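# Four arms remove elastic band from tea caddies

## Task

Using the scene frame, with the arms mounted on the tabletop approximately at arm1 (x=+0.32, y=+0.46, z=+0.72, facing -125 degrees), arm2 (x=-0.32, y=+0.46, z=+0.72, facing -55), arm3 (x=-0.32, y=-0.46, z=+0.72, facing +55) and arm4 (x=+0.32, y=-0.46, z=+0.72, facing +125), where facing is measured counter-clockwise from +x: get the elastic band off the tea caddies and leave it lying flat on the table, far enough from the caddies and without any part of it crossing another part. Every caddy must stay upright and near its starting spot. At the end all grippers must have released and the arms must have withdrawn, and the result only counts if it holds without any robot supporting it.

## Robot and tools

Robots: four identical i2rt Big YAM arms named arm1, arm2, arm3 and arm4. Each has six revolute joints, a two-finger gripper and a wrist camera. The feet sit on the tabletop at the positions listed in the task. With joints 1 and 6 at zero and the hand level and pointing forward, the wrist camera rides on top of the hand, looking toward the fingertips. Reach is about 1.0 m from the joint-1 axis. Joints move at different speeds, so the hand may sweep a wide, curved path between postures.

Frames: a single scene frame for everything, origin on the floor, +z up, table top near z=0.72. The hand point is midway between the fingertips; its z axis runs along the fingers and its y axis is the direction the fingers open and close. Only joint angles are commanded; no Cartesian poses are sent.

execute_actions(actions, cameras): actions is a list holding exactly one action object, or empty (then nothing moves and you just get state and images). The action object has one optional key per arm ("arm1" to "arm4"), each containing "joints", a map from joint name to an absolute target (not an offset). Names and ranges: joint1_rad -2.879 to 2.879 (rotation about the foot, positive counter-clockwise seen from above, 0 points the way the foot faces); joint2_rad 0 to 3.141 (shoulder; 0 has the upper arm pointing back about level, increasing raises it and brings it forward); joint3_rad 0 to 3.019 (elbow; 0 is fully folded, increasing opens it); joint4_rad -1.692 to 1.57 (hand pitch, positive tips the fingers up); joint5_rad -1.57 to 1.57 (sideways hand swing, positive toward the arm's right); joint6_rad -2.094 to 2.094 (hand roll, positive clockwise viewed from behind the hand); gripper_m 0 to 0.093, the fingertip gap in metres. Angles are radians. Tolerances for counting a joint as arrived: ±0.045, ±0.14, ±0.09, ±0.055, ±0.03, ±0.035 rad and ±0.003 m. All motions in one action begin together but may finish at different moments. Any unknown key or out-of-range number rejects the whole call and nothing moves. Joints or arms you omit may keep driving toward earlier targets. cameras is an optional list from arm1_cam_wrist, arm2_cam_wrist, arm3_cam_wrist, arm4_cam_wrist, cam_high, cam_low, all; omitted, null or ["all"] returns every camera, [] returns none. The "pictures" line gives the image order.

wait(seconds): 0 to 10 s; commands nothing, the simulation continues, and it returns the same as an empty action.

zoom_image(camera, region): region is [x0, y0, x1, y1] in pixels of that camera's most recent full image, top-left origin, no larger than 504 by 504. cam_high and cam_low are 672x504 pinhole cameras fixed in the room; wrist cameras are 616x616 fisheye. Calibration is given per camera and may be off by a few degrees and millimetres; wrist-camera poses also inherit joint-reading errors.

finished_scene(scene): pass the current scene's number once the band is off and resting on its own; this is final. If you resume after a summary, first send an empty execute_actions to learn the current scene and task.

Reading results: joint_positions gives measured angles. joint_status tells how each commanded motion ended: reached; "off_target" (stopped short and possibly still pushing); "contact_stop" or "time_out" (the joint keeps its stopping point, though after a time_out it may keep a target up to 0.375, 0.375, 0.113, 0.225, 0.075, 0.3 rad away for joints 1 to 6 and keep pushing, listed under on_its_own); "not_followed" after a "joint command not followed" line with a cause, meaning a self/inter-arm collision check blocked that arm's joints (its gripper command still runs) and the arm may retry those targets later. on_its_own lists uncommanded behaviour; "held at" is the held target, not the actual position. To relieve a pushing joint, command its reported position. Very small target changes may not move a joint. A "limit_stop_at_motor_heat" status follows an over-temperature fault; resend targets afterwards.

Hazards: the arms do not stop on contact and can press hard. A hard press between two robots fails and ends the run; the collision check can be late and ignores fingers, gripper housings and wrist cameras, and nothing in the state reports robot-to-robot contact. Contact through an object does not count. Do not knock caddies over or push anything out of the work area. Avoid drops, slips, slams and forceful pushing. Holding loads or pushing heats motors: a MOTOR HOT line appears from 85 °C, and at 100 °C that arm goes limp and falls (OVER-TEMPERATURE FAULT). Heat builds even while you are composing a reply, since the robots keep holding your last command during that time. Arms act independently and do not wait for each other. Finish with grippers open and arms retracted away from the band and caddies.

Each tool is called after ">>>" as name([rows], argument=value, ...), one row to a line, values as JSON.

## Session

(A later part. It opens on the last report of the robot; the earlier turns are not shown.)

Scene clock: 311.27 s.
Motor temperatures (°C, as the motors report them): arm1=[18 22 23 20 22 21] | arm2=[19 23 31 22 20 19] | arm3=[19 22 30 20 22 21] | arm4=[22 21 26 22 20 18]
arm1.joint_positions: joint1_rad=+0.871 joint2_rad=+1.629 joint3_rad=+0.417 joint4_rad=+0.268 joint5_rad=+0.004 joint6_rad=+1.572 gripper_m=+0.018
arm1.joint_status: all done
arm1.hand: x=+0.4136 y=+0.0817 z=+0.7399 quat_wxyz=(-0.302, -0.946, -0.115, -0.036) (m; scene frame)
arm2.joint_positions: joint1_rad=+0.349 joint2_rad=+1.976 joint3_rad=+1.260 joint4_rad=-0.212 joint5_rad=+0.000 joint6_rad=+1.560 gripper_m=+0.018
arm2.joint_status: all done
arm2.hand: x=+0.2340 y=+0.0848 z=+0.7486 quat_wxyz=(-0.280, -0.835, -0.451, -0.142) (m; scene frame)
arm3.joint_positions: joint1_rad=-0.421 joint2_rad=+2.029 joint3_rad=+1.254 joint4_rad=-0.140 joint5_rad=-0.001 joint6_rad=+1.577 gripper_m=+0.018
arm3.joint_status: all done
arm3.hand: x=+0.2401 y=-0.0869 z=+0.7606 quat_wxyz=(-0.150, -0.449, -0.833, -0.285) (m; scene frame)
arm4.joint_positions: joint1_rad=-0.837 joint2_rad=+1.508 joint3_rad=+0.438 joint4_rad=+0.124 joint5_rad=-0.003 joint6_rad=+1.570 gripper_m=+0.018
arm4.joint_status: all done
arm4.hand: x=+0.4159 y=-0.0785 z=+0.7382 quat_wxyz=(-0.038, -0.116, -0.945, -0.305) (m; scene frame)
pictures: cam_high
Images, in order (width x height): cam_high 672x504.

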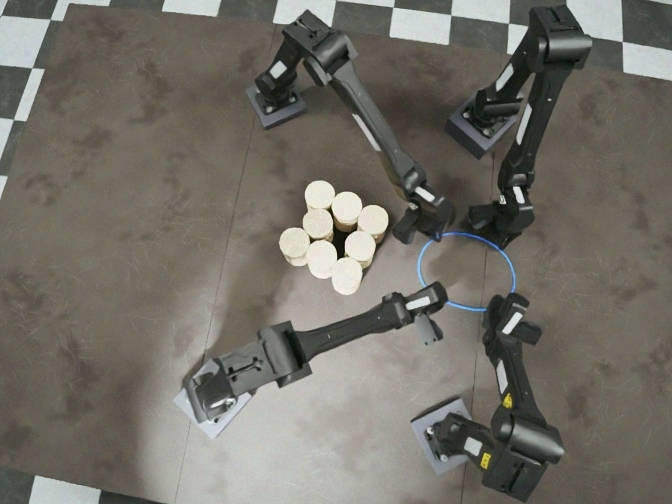

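>>> execute_actions([
  {"arm1":{"joints":{"joint2_rad":0.7,"joint4_rad":-0.29}},"arm2":{"joints":{"joint2_rad":0.8,"joint4_rad":-0.69}},"arm3":{"joints":{"joint2_rad":0.6,"joint4_rad":-0.69}},"arm4":{"joints":{"joint2_rad":0.7,"joint4_rad":-0.39}}},
], cameras=["cam_high"])

>>> zoom_image(camera="cam_high", region=[240, 140, 440, 330])

Scene clock: 339.10 s.
Motor temperatures (°C, as the motors report them): arm1=[18 22 23 20 21 21] | arm2=[19 23 30 22 20 19] | arm3=[19 23 30 20 21 21] | arm4=[22 21 25 22 20 18]
arm1.joint_positions: joint1_rad=+0.871 joint2_rad=+0.700 joint3_rad=+0.417 joint4_rad=-0.282 joint5_rad=+0.004 joint6_rad=+1.572 gripper_m=+0.018
arm1.joint_status: all done
arm1.hand: x=+0.4041 y=+0.1179 z=+0.9805 quat_wxyz=(-0.474, -0.872, -0.106, -0.058) (m; scene frame)
arm2.joint_positions: joint1_rad=+0.349 joint2_rad=+0.793 joint3_rad=+1.253 joint4_rad=-0.680 joint5_rad=+0.000 joint6_rad=+1.560 gripper_m=+0.018
arm2.joint_status: all done
arm2.hand: x=+0.0048 y=+0.2461 z=+1.3094 quat_wxyz=(-0.554, -0.687, -0.373, -0.286) (m; scene frame)
arm3.joint_positions: joint1_rad=-0.421 joint2_rad=+0.598 joint3_rad=+1.249 joint4_rad=-0.676 joint5_rad=-0.001 joint6_rad=+1.577 gripper_m=+0.018
arm3.joint_status: all done
arm3.hand: x=-0.0724 y=-0.2961 z=+1.4084 quat_wxyz=(-0.327, -0.340, -0.630, -0.617) (m; scene frame)
arm4.joint_positions: joint1_rad=-0.837 joint2_rad=+0.698 joint3_rad=+0.438 joint4_rad=-0.379 joint5_rad=-0.003 joint6_rad=+1.570 gripper_m=+0.018
arm4.joint_status: all done
arm4.hand: x=+0.4029 y=-0.1279 z=+0.9411 quat_wxyz=(-0.056, -0.108, -0.887, -0.445) (m; scene frame)
pictures: cam_high
Images, in order (width x height): cam_high 672x504.

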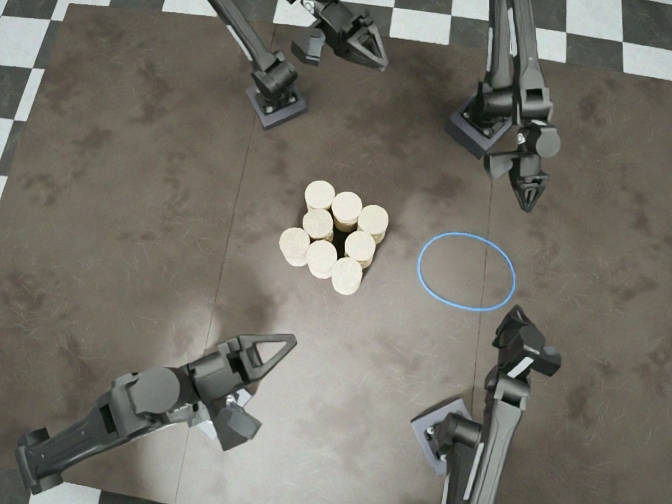

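Region (240, 140, 440, 330) of cam_high's 672x504 image, scaled by 2.520, with more detail than that image has; it fills the top 479 rows of this view, and the rest is white.

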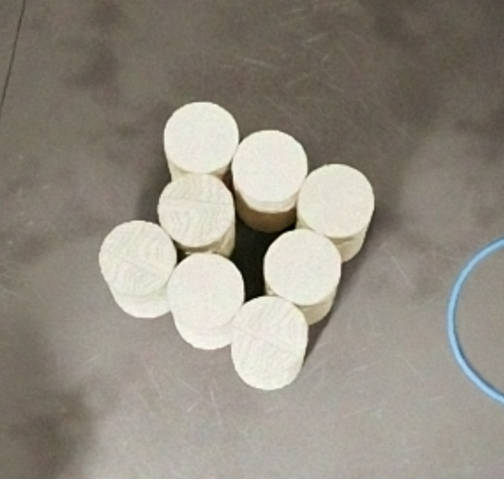

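>>> execute_actions([
  {"arm2":{"joints":{"joint1_rad":-0.4,"joint2_rad":0.5}},"arm3":{"joints":{"joint1_rad":0.4}},"arm4":{"joints":{"joint1_rad":0.075,"joint2_rad":1.4,"joint3_rad":1.3,"joint4_rad":-0.9,"gripper_m":0}}},
], cameras=[])

>>> execute_actions([
  {"arm4":{"joints":{"joint2_rad":1.775,"joint3_rad":1.475,"joint4_rad":-0.865}}},
], cameras=["arm4_cam_wrist","cam_high","cam_low"])

Scene clock: 350.50 s.
Motor temperatures (°C, as the motors report them): arm1=[18 22 24 20 21 21] | arm2=[19 22 31 22 20 19] | arm3=[19 22 30 20 21 21] | arm4=[22 21 27 22 20 18]
arm1.joint_positions: joint1_rad=+0.871 joint2_rad=+0.700 joint3_rad=+0.417 joint4_rad=-0.282 joint5_rad=+0.004 joint6_rad=+1.572 gripper_m=+0.018
arm1.joint_status: not commanded
arm1.hand: x=+0.4041 y=+0.1179 z=+0.9805 quat_wxyz=(-0.474, -0.872, -0.106, -0.058) (m; scene frame)
arm2.joint_positions: joint1_rad=-0.395 joint2_rad=+0.503 joint3_rad=+1.253 joint4_rad=-0.684 joint5_rad=+0.001 joint6_rad=+1.560 gripper_m=+0.018
arm2.joint_status: all done
arm2.hand: x=-0.2580 y=+0.2227 z=+1.3972 quat_wxyz=(-0.727, -0.676, -0.086, -0.078) (m; scene frame)
arm3.joint_positions: joint1_rad=+0.392 joint2_rad=+0.598 joint3_rad=+1.249 joint4_rad=-0.676 joint5_rad=-0.001 joint6_rad=+1.577 gripper_m=+0.018
arm3.joint_status: all done
arm3.hand: x=-0.2690 y=-0.1680 z=+1.4086 quat_wxyz=(-0.057, -0.063, -0.713, -0.696) (m; scene frame)
arm4.joint_positions: joint1_rad=+0.083 joint2_rad=+1.406 joint3_rad=+1.253 joint4_rad=-0.888 joint5_rad=+0.000 joint6_rad=+1.570 gripper_m=+0.001
arm4.joint_status: all done
arm4.hand: x=-0.0098 y=-0.0461 z=+1.0036 quat_wxyz=(+0.086, +0.319, -0.911, -0.246) (m; scene frame)
pictures: none
No camera images: the call's "cameras" was empty. Leave "cameras" out to get every camera's image.

Scene clock: 351.90 s.
Motor temperatures (°C, as the motors report them): arm1=[18 22 24 20 21 21] | arm2=[19 22 31 22 20 19] | arm3=[19 22 30 20 21 21] | arm4=[22 21 28 22 19 18]
arm1.joint_positions: joint1_rad=+0.871 joint2_rad=+0.700 joint3_rad=+0.417 joint4_rad=-0.282 joint5_rad=+0.004 joint6_rad=+1.572 gripper_m=+0.018
arm1.joint_status: not commanded
arm1.hand: x=+0.4041 y=+0.1179 z=+0.9805 quat_wxyz=(-0.474, -0.872, -0.106, -0.058) (m; scene frame)
arm2.joint_positions: joint1_rad=-0.395 joint2_rad=+0.503 joint3_rad=+1.253 joint4_rad=-0.684 joint5_rad=+0.001 joint6_rad=+1.560 gripper_m=+0.018
arm2.joint_status: not commanded
arm2.hand: x=-0.2580 y=+0.2227 z=+1.3972 quat_wxyz=(-0.727, -0.676, -0.086, -0.078) (m; scene frame)
arm3.joint_positions: joint1_rad=+0.392 joint2_rad=+0.598 joint3_rad=+1.249 joint4_rad=-0.676 joint5_rad=-0.001 joint6_rad=+1.577 gripper_m=+0.018
arm3.joint_status: not commanded
arm3.hand: x=-0.2690 y=-0.1680 z=+1.4086 quat_wxyz=(-0.057, -0.063, -0.713, -0.696) (m; scene frame)
arm4.joint_positions: joint1_rad=+0.083 joint2_rad=+1.786 joint3_rad=+1.449 joint4_rad=-0.872 joint5_rad=+0.000 joint6_rad=+1.570 gripper_m=+0.001
arm4.joint_status: all done
arm4.hand: x=-0.0644 y=+0.0227 z=+0.8879 quat_wxyz=(+0.059, +0.325, -0.929, -0.168) (m; scene frame)
pictures: arm4_cam_wrist, cam_high, cam_low
camera_calibration (this result's frames):
arm4_cam_wrist: T_world_to_cam=[[0.586636, -0.732733, -0.344907, 0.359606], [-0.510201, -0.66513, 0.545249, -0.49653], [-0.62893, -0.143891, -0.76403, 0.767473], [0, 0, 0, 1]] pos_world=[0.0183991, 0.0436708, 0.981136]
Images, in order (width x height): arm4_cam_wrist 616x616, cam_high 672x504, cam_low 672x504.

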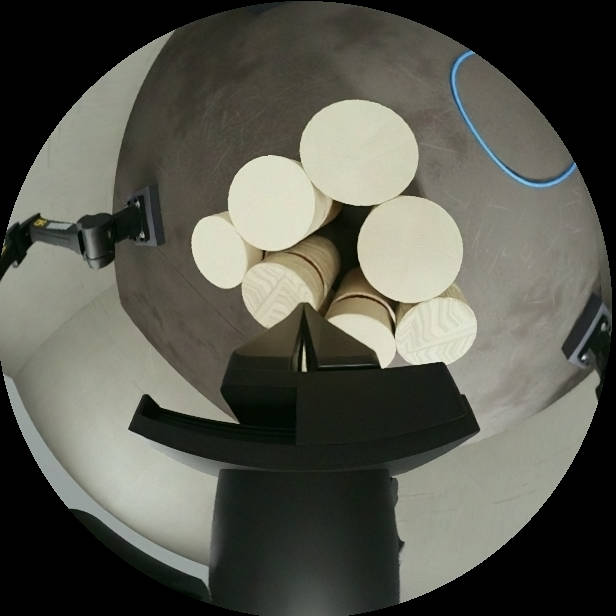

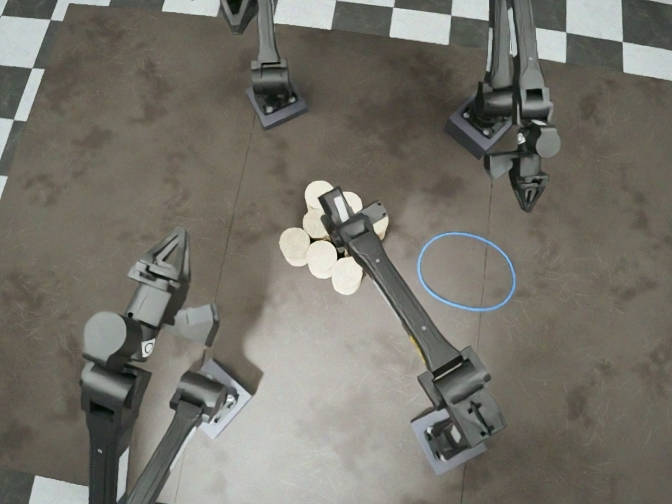

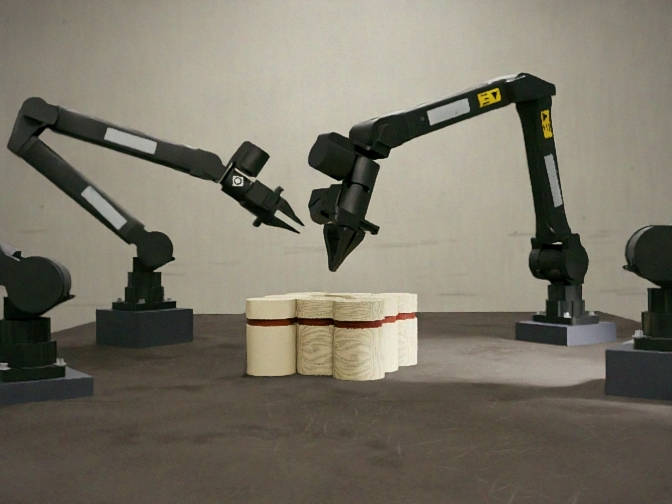

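>>> execute_actions([
  {"arm4":{"joints":{"joint1_rad":0.064,"joint2_rad":1.818,"joint3_rad":1.4,"joint4_rad":-0.755}}},
], cameras=["arm4_cam_wrist"])

>>> execute_actions([
  {"arm4":{"joints":{"joint2_rad":1.878,"joint3_rad":1.345,"joint4_rad":-0.636}}},
], cameras=["arm4_cam_wrist","cam_low"])

Scene clock: 364.73 s.
Motor temperatures (°C, as the motors report them): arm1=[18 21 25 20 21 21] | arm2=[19 21 31 22 20 19] | arm3=[19 21 31 20 21 21] | arm4=[22 22 29 22 19 18]
arm1.joint_positions: joint1_rad=+0.871 joint2_rad=+0.700 joint3_rad=+0.417 joint4_rad=-0.282 joint5_rad=+0.004 joint6_rad=+1.572 gripper_m=+0.018
arm1.joint_status: not commanded
arm1.hand: x=+0.4041 y=+0.1179 z=+0.9805 quat_wxyz=(-0.474, -0.872, -0.106, -0.058) (m; scene frame)
arm2.joint_positions: joint1_rad=-0.395 joint2_rad=+0.503 joint3_rad=+1.253 joint4_rad=-0.684 joint5_rad=+0.001 joint6_rad=+1.560 gripper_m=+0.018
arm2.joint_status: not commanded
arm2.hand: x=-0.2580 y=+0.2227 z=+1.3972 quat_wxyz=(-0.727, -0.676, -0.086, -0.078) (m; scene frame)
arm3.joint_positions: joint1_rad=+0.392 joint2_rad=+0.598 joint3_rad=+1.249 joint4_rad=-0.676 joint5_rad=-0.001 joint6_rad=+1.577 gripper_m=+0.018
arm3.joint_status: not commanded
arm3.hand: x=-0.2690 y=-0.1680 z=+1.4086 quat_wxyz=(-0.057, -0.063, -0.713, -0.696) (m; scene frame)
arm4.joint_positions: joint1_rad=+0.071 joint2_rad=+1.820 joint3_rad=+1.396 joint4_rad=-0.773 joint5_rad=+0.000 joint6_rad=+1.570 gripper_m=+0.001
arm4.joint_status: all done
arm4.hand: x=-0.0598 y=+0.0291 z=+0.8530 quat_wxyz=(+0.059, +0.319, -0.930, -0.174) (m; scene frame)
pictures: arm4_cam_wrist
camera_calibration (this result's frames):
arm4_cam_wrist: T_world_to_cam=[[0.575038, -0.736442, -0.356349, 0.358735], [-0.514213, -0.664119, 0.542706, -0.468996], [-0.63633, -0.128837, -0.760582, 0.740796], [0, 0, 0, 1]] pos_world=[0.0239405, 0.0481602, 0.945799]
Images, in order (width x height): arm4_cam_wrist 616x616.

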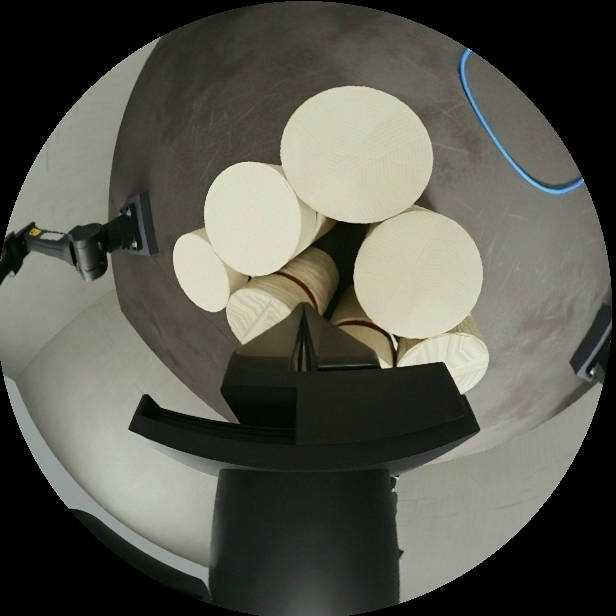

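Scene clock: 365.57 s.
Motor temperatures (°C, as the motors report them): arm1=[18 21 25 20 21 21] | arm2=[19 21 31 22 20 19] | arm3=[19 21 31 20 21 21] | arm4=[22 22 28 22 19 18]
arm1.joint_positions: joint1_rad=+0.871 joint2_rad=+0.700 joint3_rad=+0.417 joint4_rad=-0.282 joint5_rad=+0.004 joint6_rad=+1.572 gripper_m=+0.018
arm1.joint_status: not commanded
arm1.hand: x=+0.4041 y=+0.1179 z=+0.9805 quat_wxyz=(-0.474, -0.872, -0.106, -0.058) (m; scene frame)
arm2.joint_positions: joint1_rad=-0.395 joint2_rad=+0.503 joint3_rad=+1.253 joint4_rad=-0.684 joint5_rad=+0.001 joint6_rad=+1.560 gripper_m=+0.018
arm2.joint_status: not commanded
arm2.hand: x=-0.2580 y=+0.2227 z=+1.3972 quat_wxyz=(-0.727, -0.676, -0.086, -0.078) (m; scene frame)
arm3.joint_positions: joint1_rad=+0.392 joint2_rad=+0.598 joint3_rad=+1.249 joint4_rad=-0.676 joint5_rad=-0.001 joint6_rad=+1.577 gripper_m=+0.018
arm3.joint_status: not commanded
arm3.hand: x=-0.2690 y=-0.1680 z=+1.4086 quat_wxyz=(-0.057, -0.063, -0.713, -0.696) (m; scene frame)
arm4.joint_positions: joint1_rad=+0.071 joint2_rad=+1.882 joint3_rad=+1.342 joint4_rad=-0.652 joint5_rad=+0.000 joint6_rad=+1.570 gripper_m=+0.000
arm4.joint_status: all done
arm4.hand: x=-0.0609 y=+0.0306 z=+0.8034 quat_wxyz=(+0.060, +0.319, -0.929, -0.177) (m; scene frame)
pictures: arm4_cam_wrist, cam_low
camera_calibration (this result's frames):
arm4_cam_wrist: T_world_to_cam=[[0.574334, -0.734909, -0.360622, 0.346153], [-0.512511, -0.666309, 0.541632, -0.440629], [-0.638336, -0.126255, -0.759333, 0.701367], [0, 0, 0, 1]] pos_world=[0.0230737, 0.049347, 0.89606]
Images, in order (width x height): arm4_cam_wrist 616x616, cam_low 672x504.

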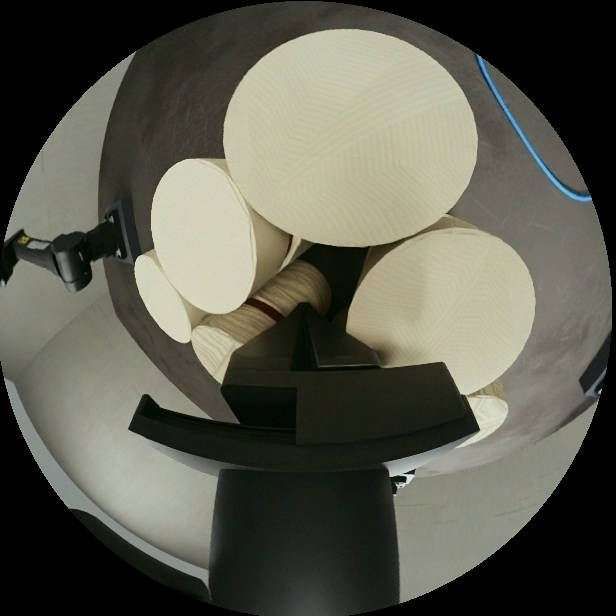

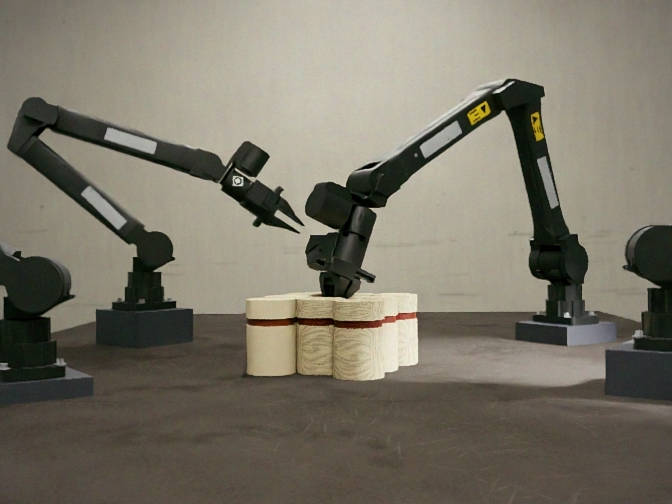

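>>> execute_actions([
  {"arm4":{"joints":{"joint1_rad":0.095,"joint2_rad":1.925,"joint3_rad":1.425,"joint4_rad":-0.67}}},
], cameras=["arm4_cam_wrist","cam_low","cam_high"])

Scene clock: 372.60 s.
Motor temperatures (°C, as the motors report them): arm1=[18 21 25 20 21 21] | arm2=[19 21 30 22 20 19] | arm3=[19 21 31 20 21 21] | arm4=[22 22 28 22 19 18]
arm1.joint_positions: joint1_rad=+0.871 joint2_rad=+0.700 joint3_rad=+0.417 joint4_rad=-0.282 joint5_rad=+0.004 joint6_rad=+1.572 gripper_m=+0.018
arm1.joint_status: not commanded
arm1.hand: x=+0.4041 y=+0.1179 z=+0.9805 quat_wxyz=(-0.474, -0.872, -0.106, -0.058) (m; scene frame)
arm2.joint_positions: joint1_rad=-0.395 joint2_rad=+0.503 joint3_rad=+1.253 joint4_rad=-0.684 joint5_rad=+0.001 joint6_rad=+1.560 gripper_m=+0.018
arm2.joint_status: not commanded
arm2.hand: x=-0.2580 y=+0.2227 z=+1.3972 quat_wxyz=(-0.727, -0.676, -0.086, -0.078) (m; scene frame)
arm3.joint_positions: joint1_rad=+0.392 joint2_rad=+0.598 joint3_rad=+1.249 joint4_rad=-0.676 joint5_rad=-0.001 joint6_rad=+1.577 gripper_m=+0.018
arm3.joint_status: not commanded
arm3.hand: x=-0.2690 y=-0.1680 z=+1.4086 quat_wxyz=(-0.057, -0.063, -0.713, -0.696) (m; scene frame)
arm4.joint_positions: joint1_rad=+0.084 joint2_rad=+1.916 joint3_rad=+1.376 joint4_rad=-0.659 joint5_rad=+0.001 joint6_rad=+1.570 gripper_m=+0.000
arm4.joint_status: all done
arm4.hand: x=-0.0736 y=+0.0333 z=+0.7967 quat_wxyz=(+0.060, +0.326, -0.928, -0.173) (m; scene frame)
pictures: arm4_cam_wrist, cam_high, cam_low
camera_calibration (this result's frames):
arm4_cam_wrist: T_world_to_cam=[[0.585609, -0.729113, -0.354197, 0.348522], [-0.506368, -0.670262, 0.542531, -0.441753], [-0.632972, -0.138357, -0.761711, 0.691222], [0, 0, 0, 1]] pos_world=[0.00973623, 0.0536575, 0.889622]
Images, in order (width x height): arm4_cam_wrist 616x616, cam_high 672x504, cam_low 672x504.

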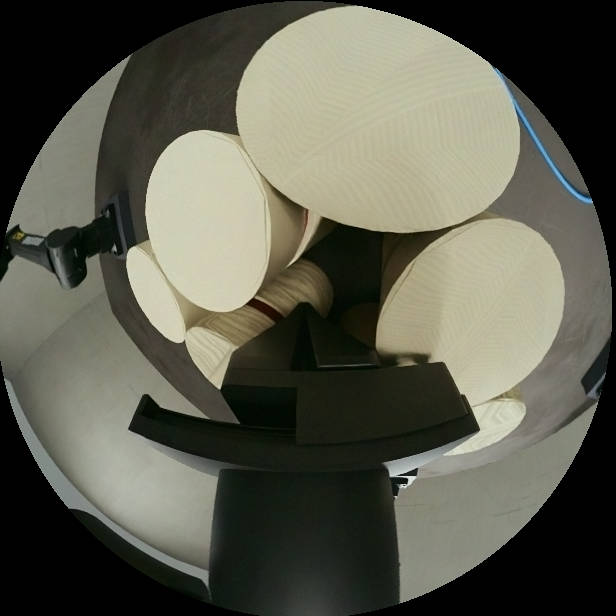

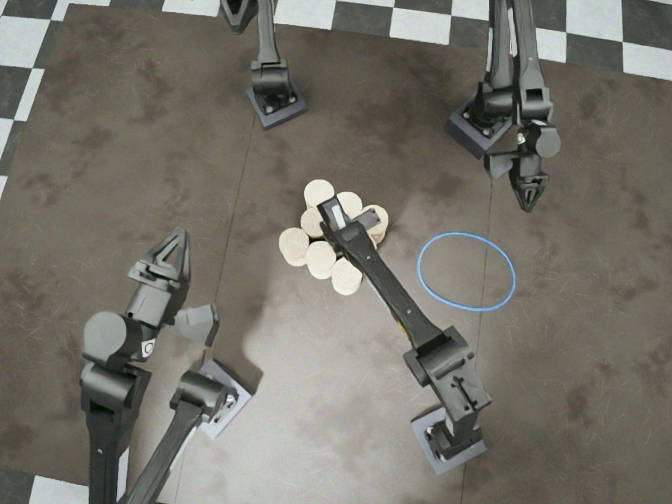

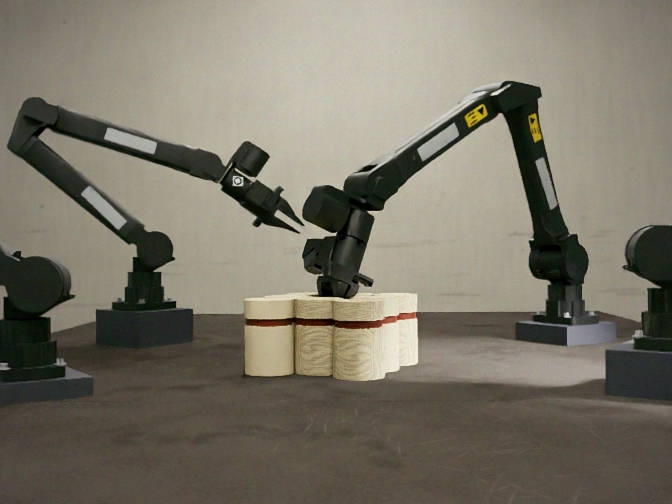

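>>> execute_actions([
  {"arm4":{"joints":{"joint1_rad":0.117,"joint2_rad":1.955,"joint3_rad":1.485,"joint4_rad":-0.7}}},
], cameras=["cam_low","cam_high"])

Scene clock: 377.53 s.
Motor temperatures (°C, as the motors report them): arm1=[18 21 25 20 21 21] | arm2=[19 21 30 22 20 19] | arm3=[19 21 31 20 21 21] | arm4=[22 23 29 22 19 18]
arm1.joint_positions: joint1_rad=+0.871 joint2_rad=+0.700 joint3_rad=+0.417 joint4_rad=-0.282 joint5_rad=+0.004 joint6_rad=+1.572 gripper_m=+0.018
arm1.joint_status: not commanded
arm1.hand: x=+0.4041 y=+0.1179 z=+0.9805 quat_wxyz=(-0.474, -0.872, -0.106, -0.058) (m; scene frame)
arm2.joint_positions: joint1_rad=-0.395 joint2_rad=+0.503 joint3_rad=+1.253 joint4_rad=-0.684 joint5_rad=+0.001 joint6_rad=+1.560 gripper_m=+0.018
arm2.joint_status: not commanded
arm2.hand: x=-0.2580 y=+0.2227 z=+1.3972 quat_wxyz=(-0.727, -0.676, -0.086, -0.078) (m; scene frame)
arm3.joint_positions: joint1_rad=+0.392 joint2_rad=+0.598 joint3_rad=+1.249 joint4_rad=-0.676 joint5_rad=-0.001 joint6_rad=+1.577 gripper_m=+0.018
arm3.joint_status: not commanded
arm3.hand: x=-0.2690 y=-0.1680 z=+1.4086 quat_wxyz=(-0.057, -0.063, -0.713, -0.696) (m; scene frame)
arm4.joint_positions: joint1_rad=+0.110 joint2_rad=+1.947 joint3_rad=+1.437 joint4_rad=-0.689 joint5_rad=+0.001 joint6_rad=+1.570 gripper_m=+0.000
arm4.joint_status: all done
arm4.hand: x=-0.0965 y=+0.0348 z=+0.8000 quat_wxyz=(+0.062, +0.338, -0.923, -0.172) (m; scene frame)
pictures: cam_high, cam_low
Images, in order (width x height): cam_high 672x504, cam_low 672x504.

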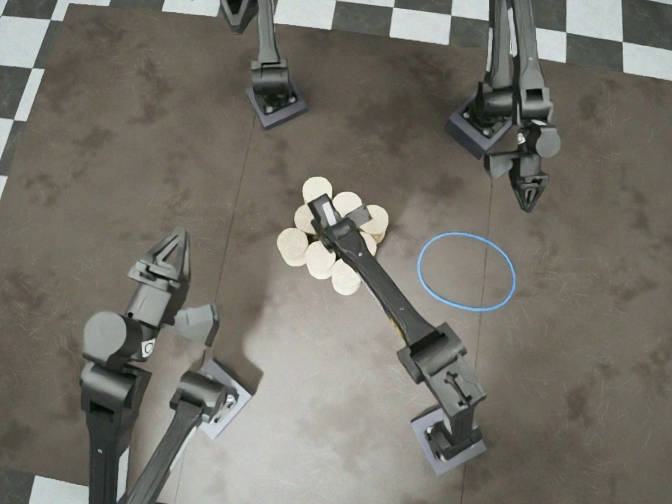

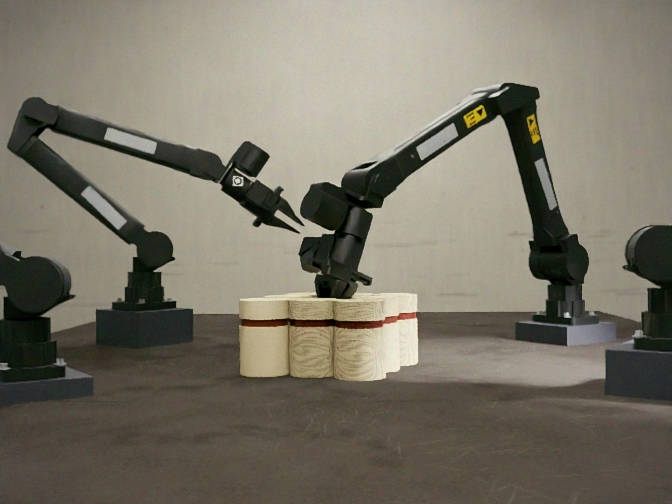

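Good enough. Back off, then lift.

>>> execute_actions([
  {"arm4":{"joints":{"joint1_rad":0.075,"joint2_rad":1.83,"joint3_rad":1.385,"joint4_rad":-0.78}}},
], cameras=[])

>>> execute_actions([
  {"arm4":{"joints":{"joint2_rad":0.8,"joint4_rad":-1.1}}},
], cameras=["cam_low","cam_high"])

Scene clock: 383.20 s.
Motor temperatures (°C, as the motors report them): arm1=[18 21 25 20 21 21] | arm2=[19 21 30 22 20 19] | arm3=[19 21 31 20 21 21] | arm4=[22 23 29 22 19 18]
arm1.joint_positions: joint1_rad=+0.871 joint2_rad=+0.700 joint3_rad=+0.417 joint4_rad=-0.282 joint5_rad=+0.004 joint6_rad=+1.572 gripper_m=+0.018
arm1.joint_status: not commanded
arm1.hand: x=+0.4041 y=+0.1179 z=+0.9805 quat_wxyz=(-0.474, -0.872, -0.106, -0.058) (m; scene frame)
arm2.joint_positions: joint1_rad=-0.395 joint2_rad=+0.503 joint3_rad=+1.253 joint4_rad=-0.684 joint5_rad=+0.001 joint6_rad=+1.560 gripper_m=+0.018
arm2.joint_status: not commanded
arm2.hand: x=-0.2580 y=+0.2227 z=+1.3972 quat_wxyz=(-0.727, -0.676, -0.086, -0.078) (m; scene frame)
arm3.joint_positions: joint1_rad=+0.392 joint2_rad=+0.598 joint3_rad=+1.249 joint4_rad=-0.676 joint5_rad=-0.001 joint6_rad=+1.577 gripper_m=+0.018
arm3.joint_status: not commanded
arm3.hand: x=-0.2690 y=-0.1680 z=+1.4086 quat_wxyz=(-0.057, -0.063, -0.713, -0.696) (m; scene frame)
arm4.joint_positions: joint1_rad=+0.075 joint2_rad=+1.828 joint3_rad=+1.380 joint4_rad=-0.772 joint5_rad=+0.001 joint6_rad=+1.570 gripper_m=+0.000
arm4.joint_status: all done
arm4.hand: x=-0.0578 y=+0.0225 z=+0.8413 quat_wxyz=(+0.056, +0.322, -0.931, -0.163) (m; scene frame)
pictures: none
No camera images: the call's "cameras" was empty. Leave "cameras" out to get every camera's image.

Scene clock: 384.93 s.
Motor temperatures (°C, as the motors report them): arm1=[18 21 25 20 21 21] | arm2=[19 21 30 22 20 19] | arm3=[19 21 31 20 21 21] | arm4=[22 23 29 22 19 18]
arm1.joint_positions: joint1_rad=+0.871 joint2_rad=+0.700 joint3_rad=+0.417 joint4_rad=-0.282 joint5_rad=+0.004 joint6_rad=+1.572 gripper_m=+0.018
arm1.joint_status: not commanded
arm1.hand: x=+0.4041 y=+0.1179 z=+0.9805 quat_wxyz=(-0.474, -0.872, -0.106, -0.058) (m; scene frame)
arm2.joint_positions: joint1_rad=-0.395 joint2_rad=+0.503 joint3_rad=+1.253 joint4_rad=-0.684 joint5_rad=+0.001 joint6_rad=+1.560 gripper_m=+0.018
arm2.joint_status: not commanded
arm2.hand: x=-0.2580 y=+0.2227 z=+1.3972 quat_wxyz=(-0.727, -0.676, -0.086, -0.078) (m; scene frame)
arm3.joint_positions: joint1_rad=+0.392 joint2_rad=+0.598 joint3_rad=+1.249 joint4_rad=-0.676 joint5_rad=-0.001 joint6_rad=+1.577 gripper_m=+0.018
arm3.joint_status: not commanded
arm3.hand: x=-0.2690 y=-0.1680 z=+1.4086 quat_wxyz=(-0.057, -0.063, -0.713, -0.696) (m; scene frame)
arm4.joint_positions: joint1_rad=+0.075 joint2_rad=+0.797 joint3_rad=+1.371 joint4_rad=-1.089 joint5_rad=+0.001 joint6_rad=+1.570 gripper_m=+0.000
arm4.joint_status: all done
arm4.hand: x=+0.1087 y=-0.1904 z=+1.2944 quat_wxyz=(+0.163, +0.283, -0.817, -0.475) (m; scene frame)
pictures: cam_high, cam_low
Images, in order (width x height): cam_high 672x504, cam_low 672x504.

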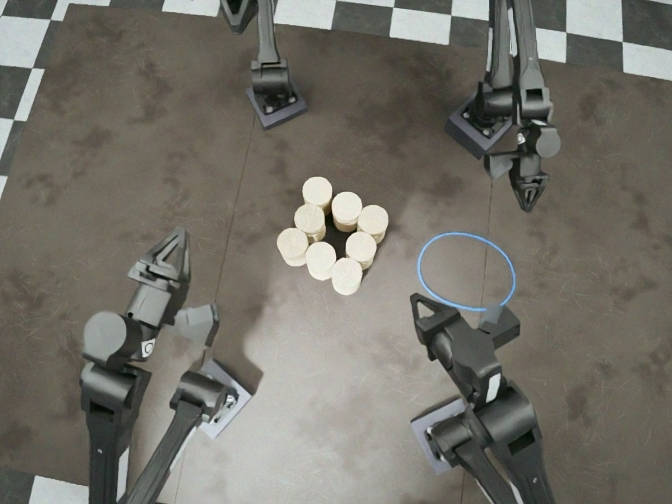

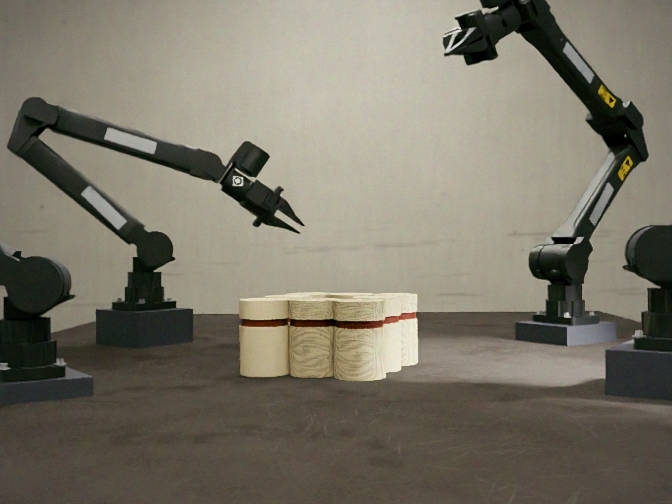

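>>> finished_scene(scene=2)

The scene is finished: the task was done.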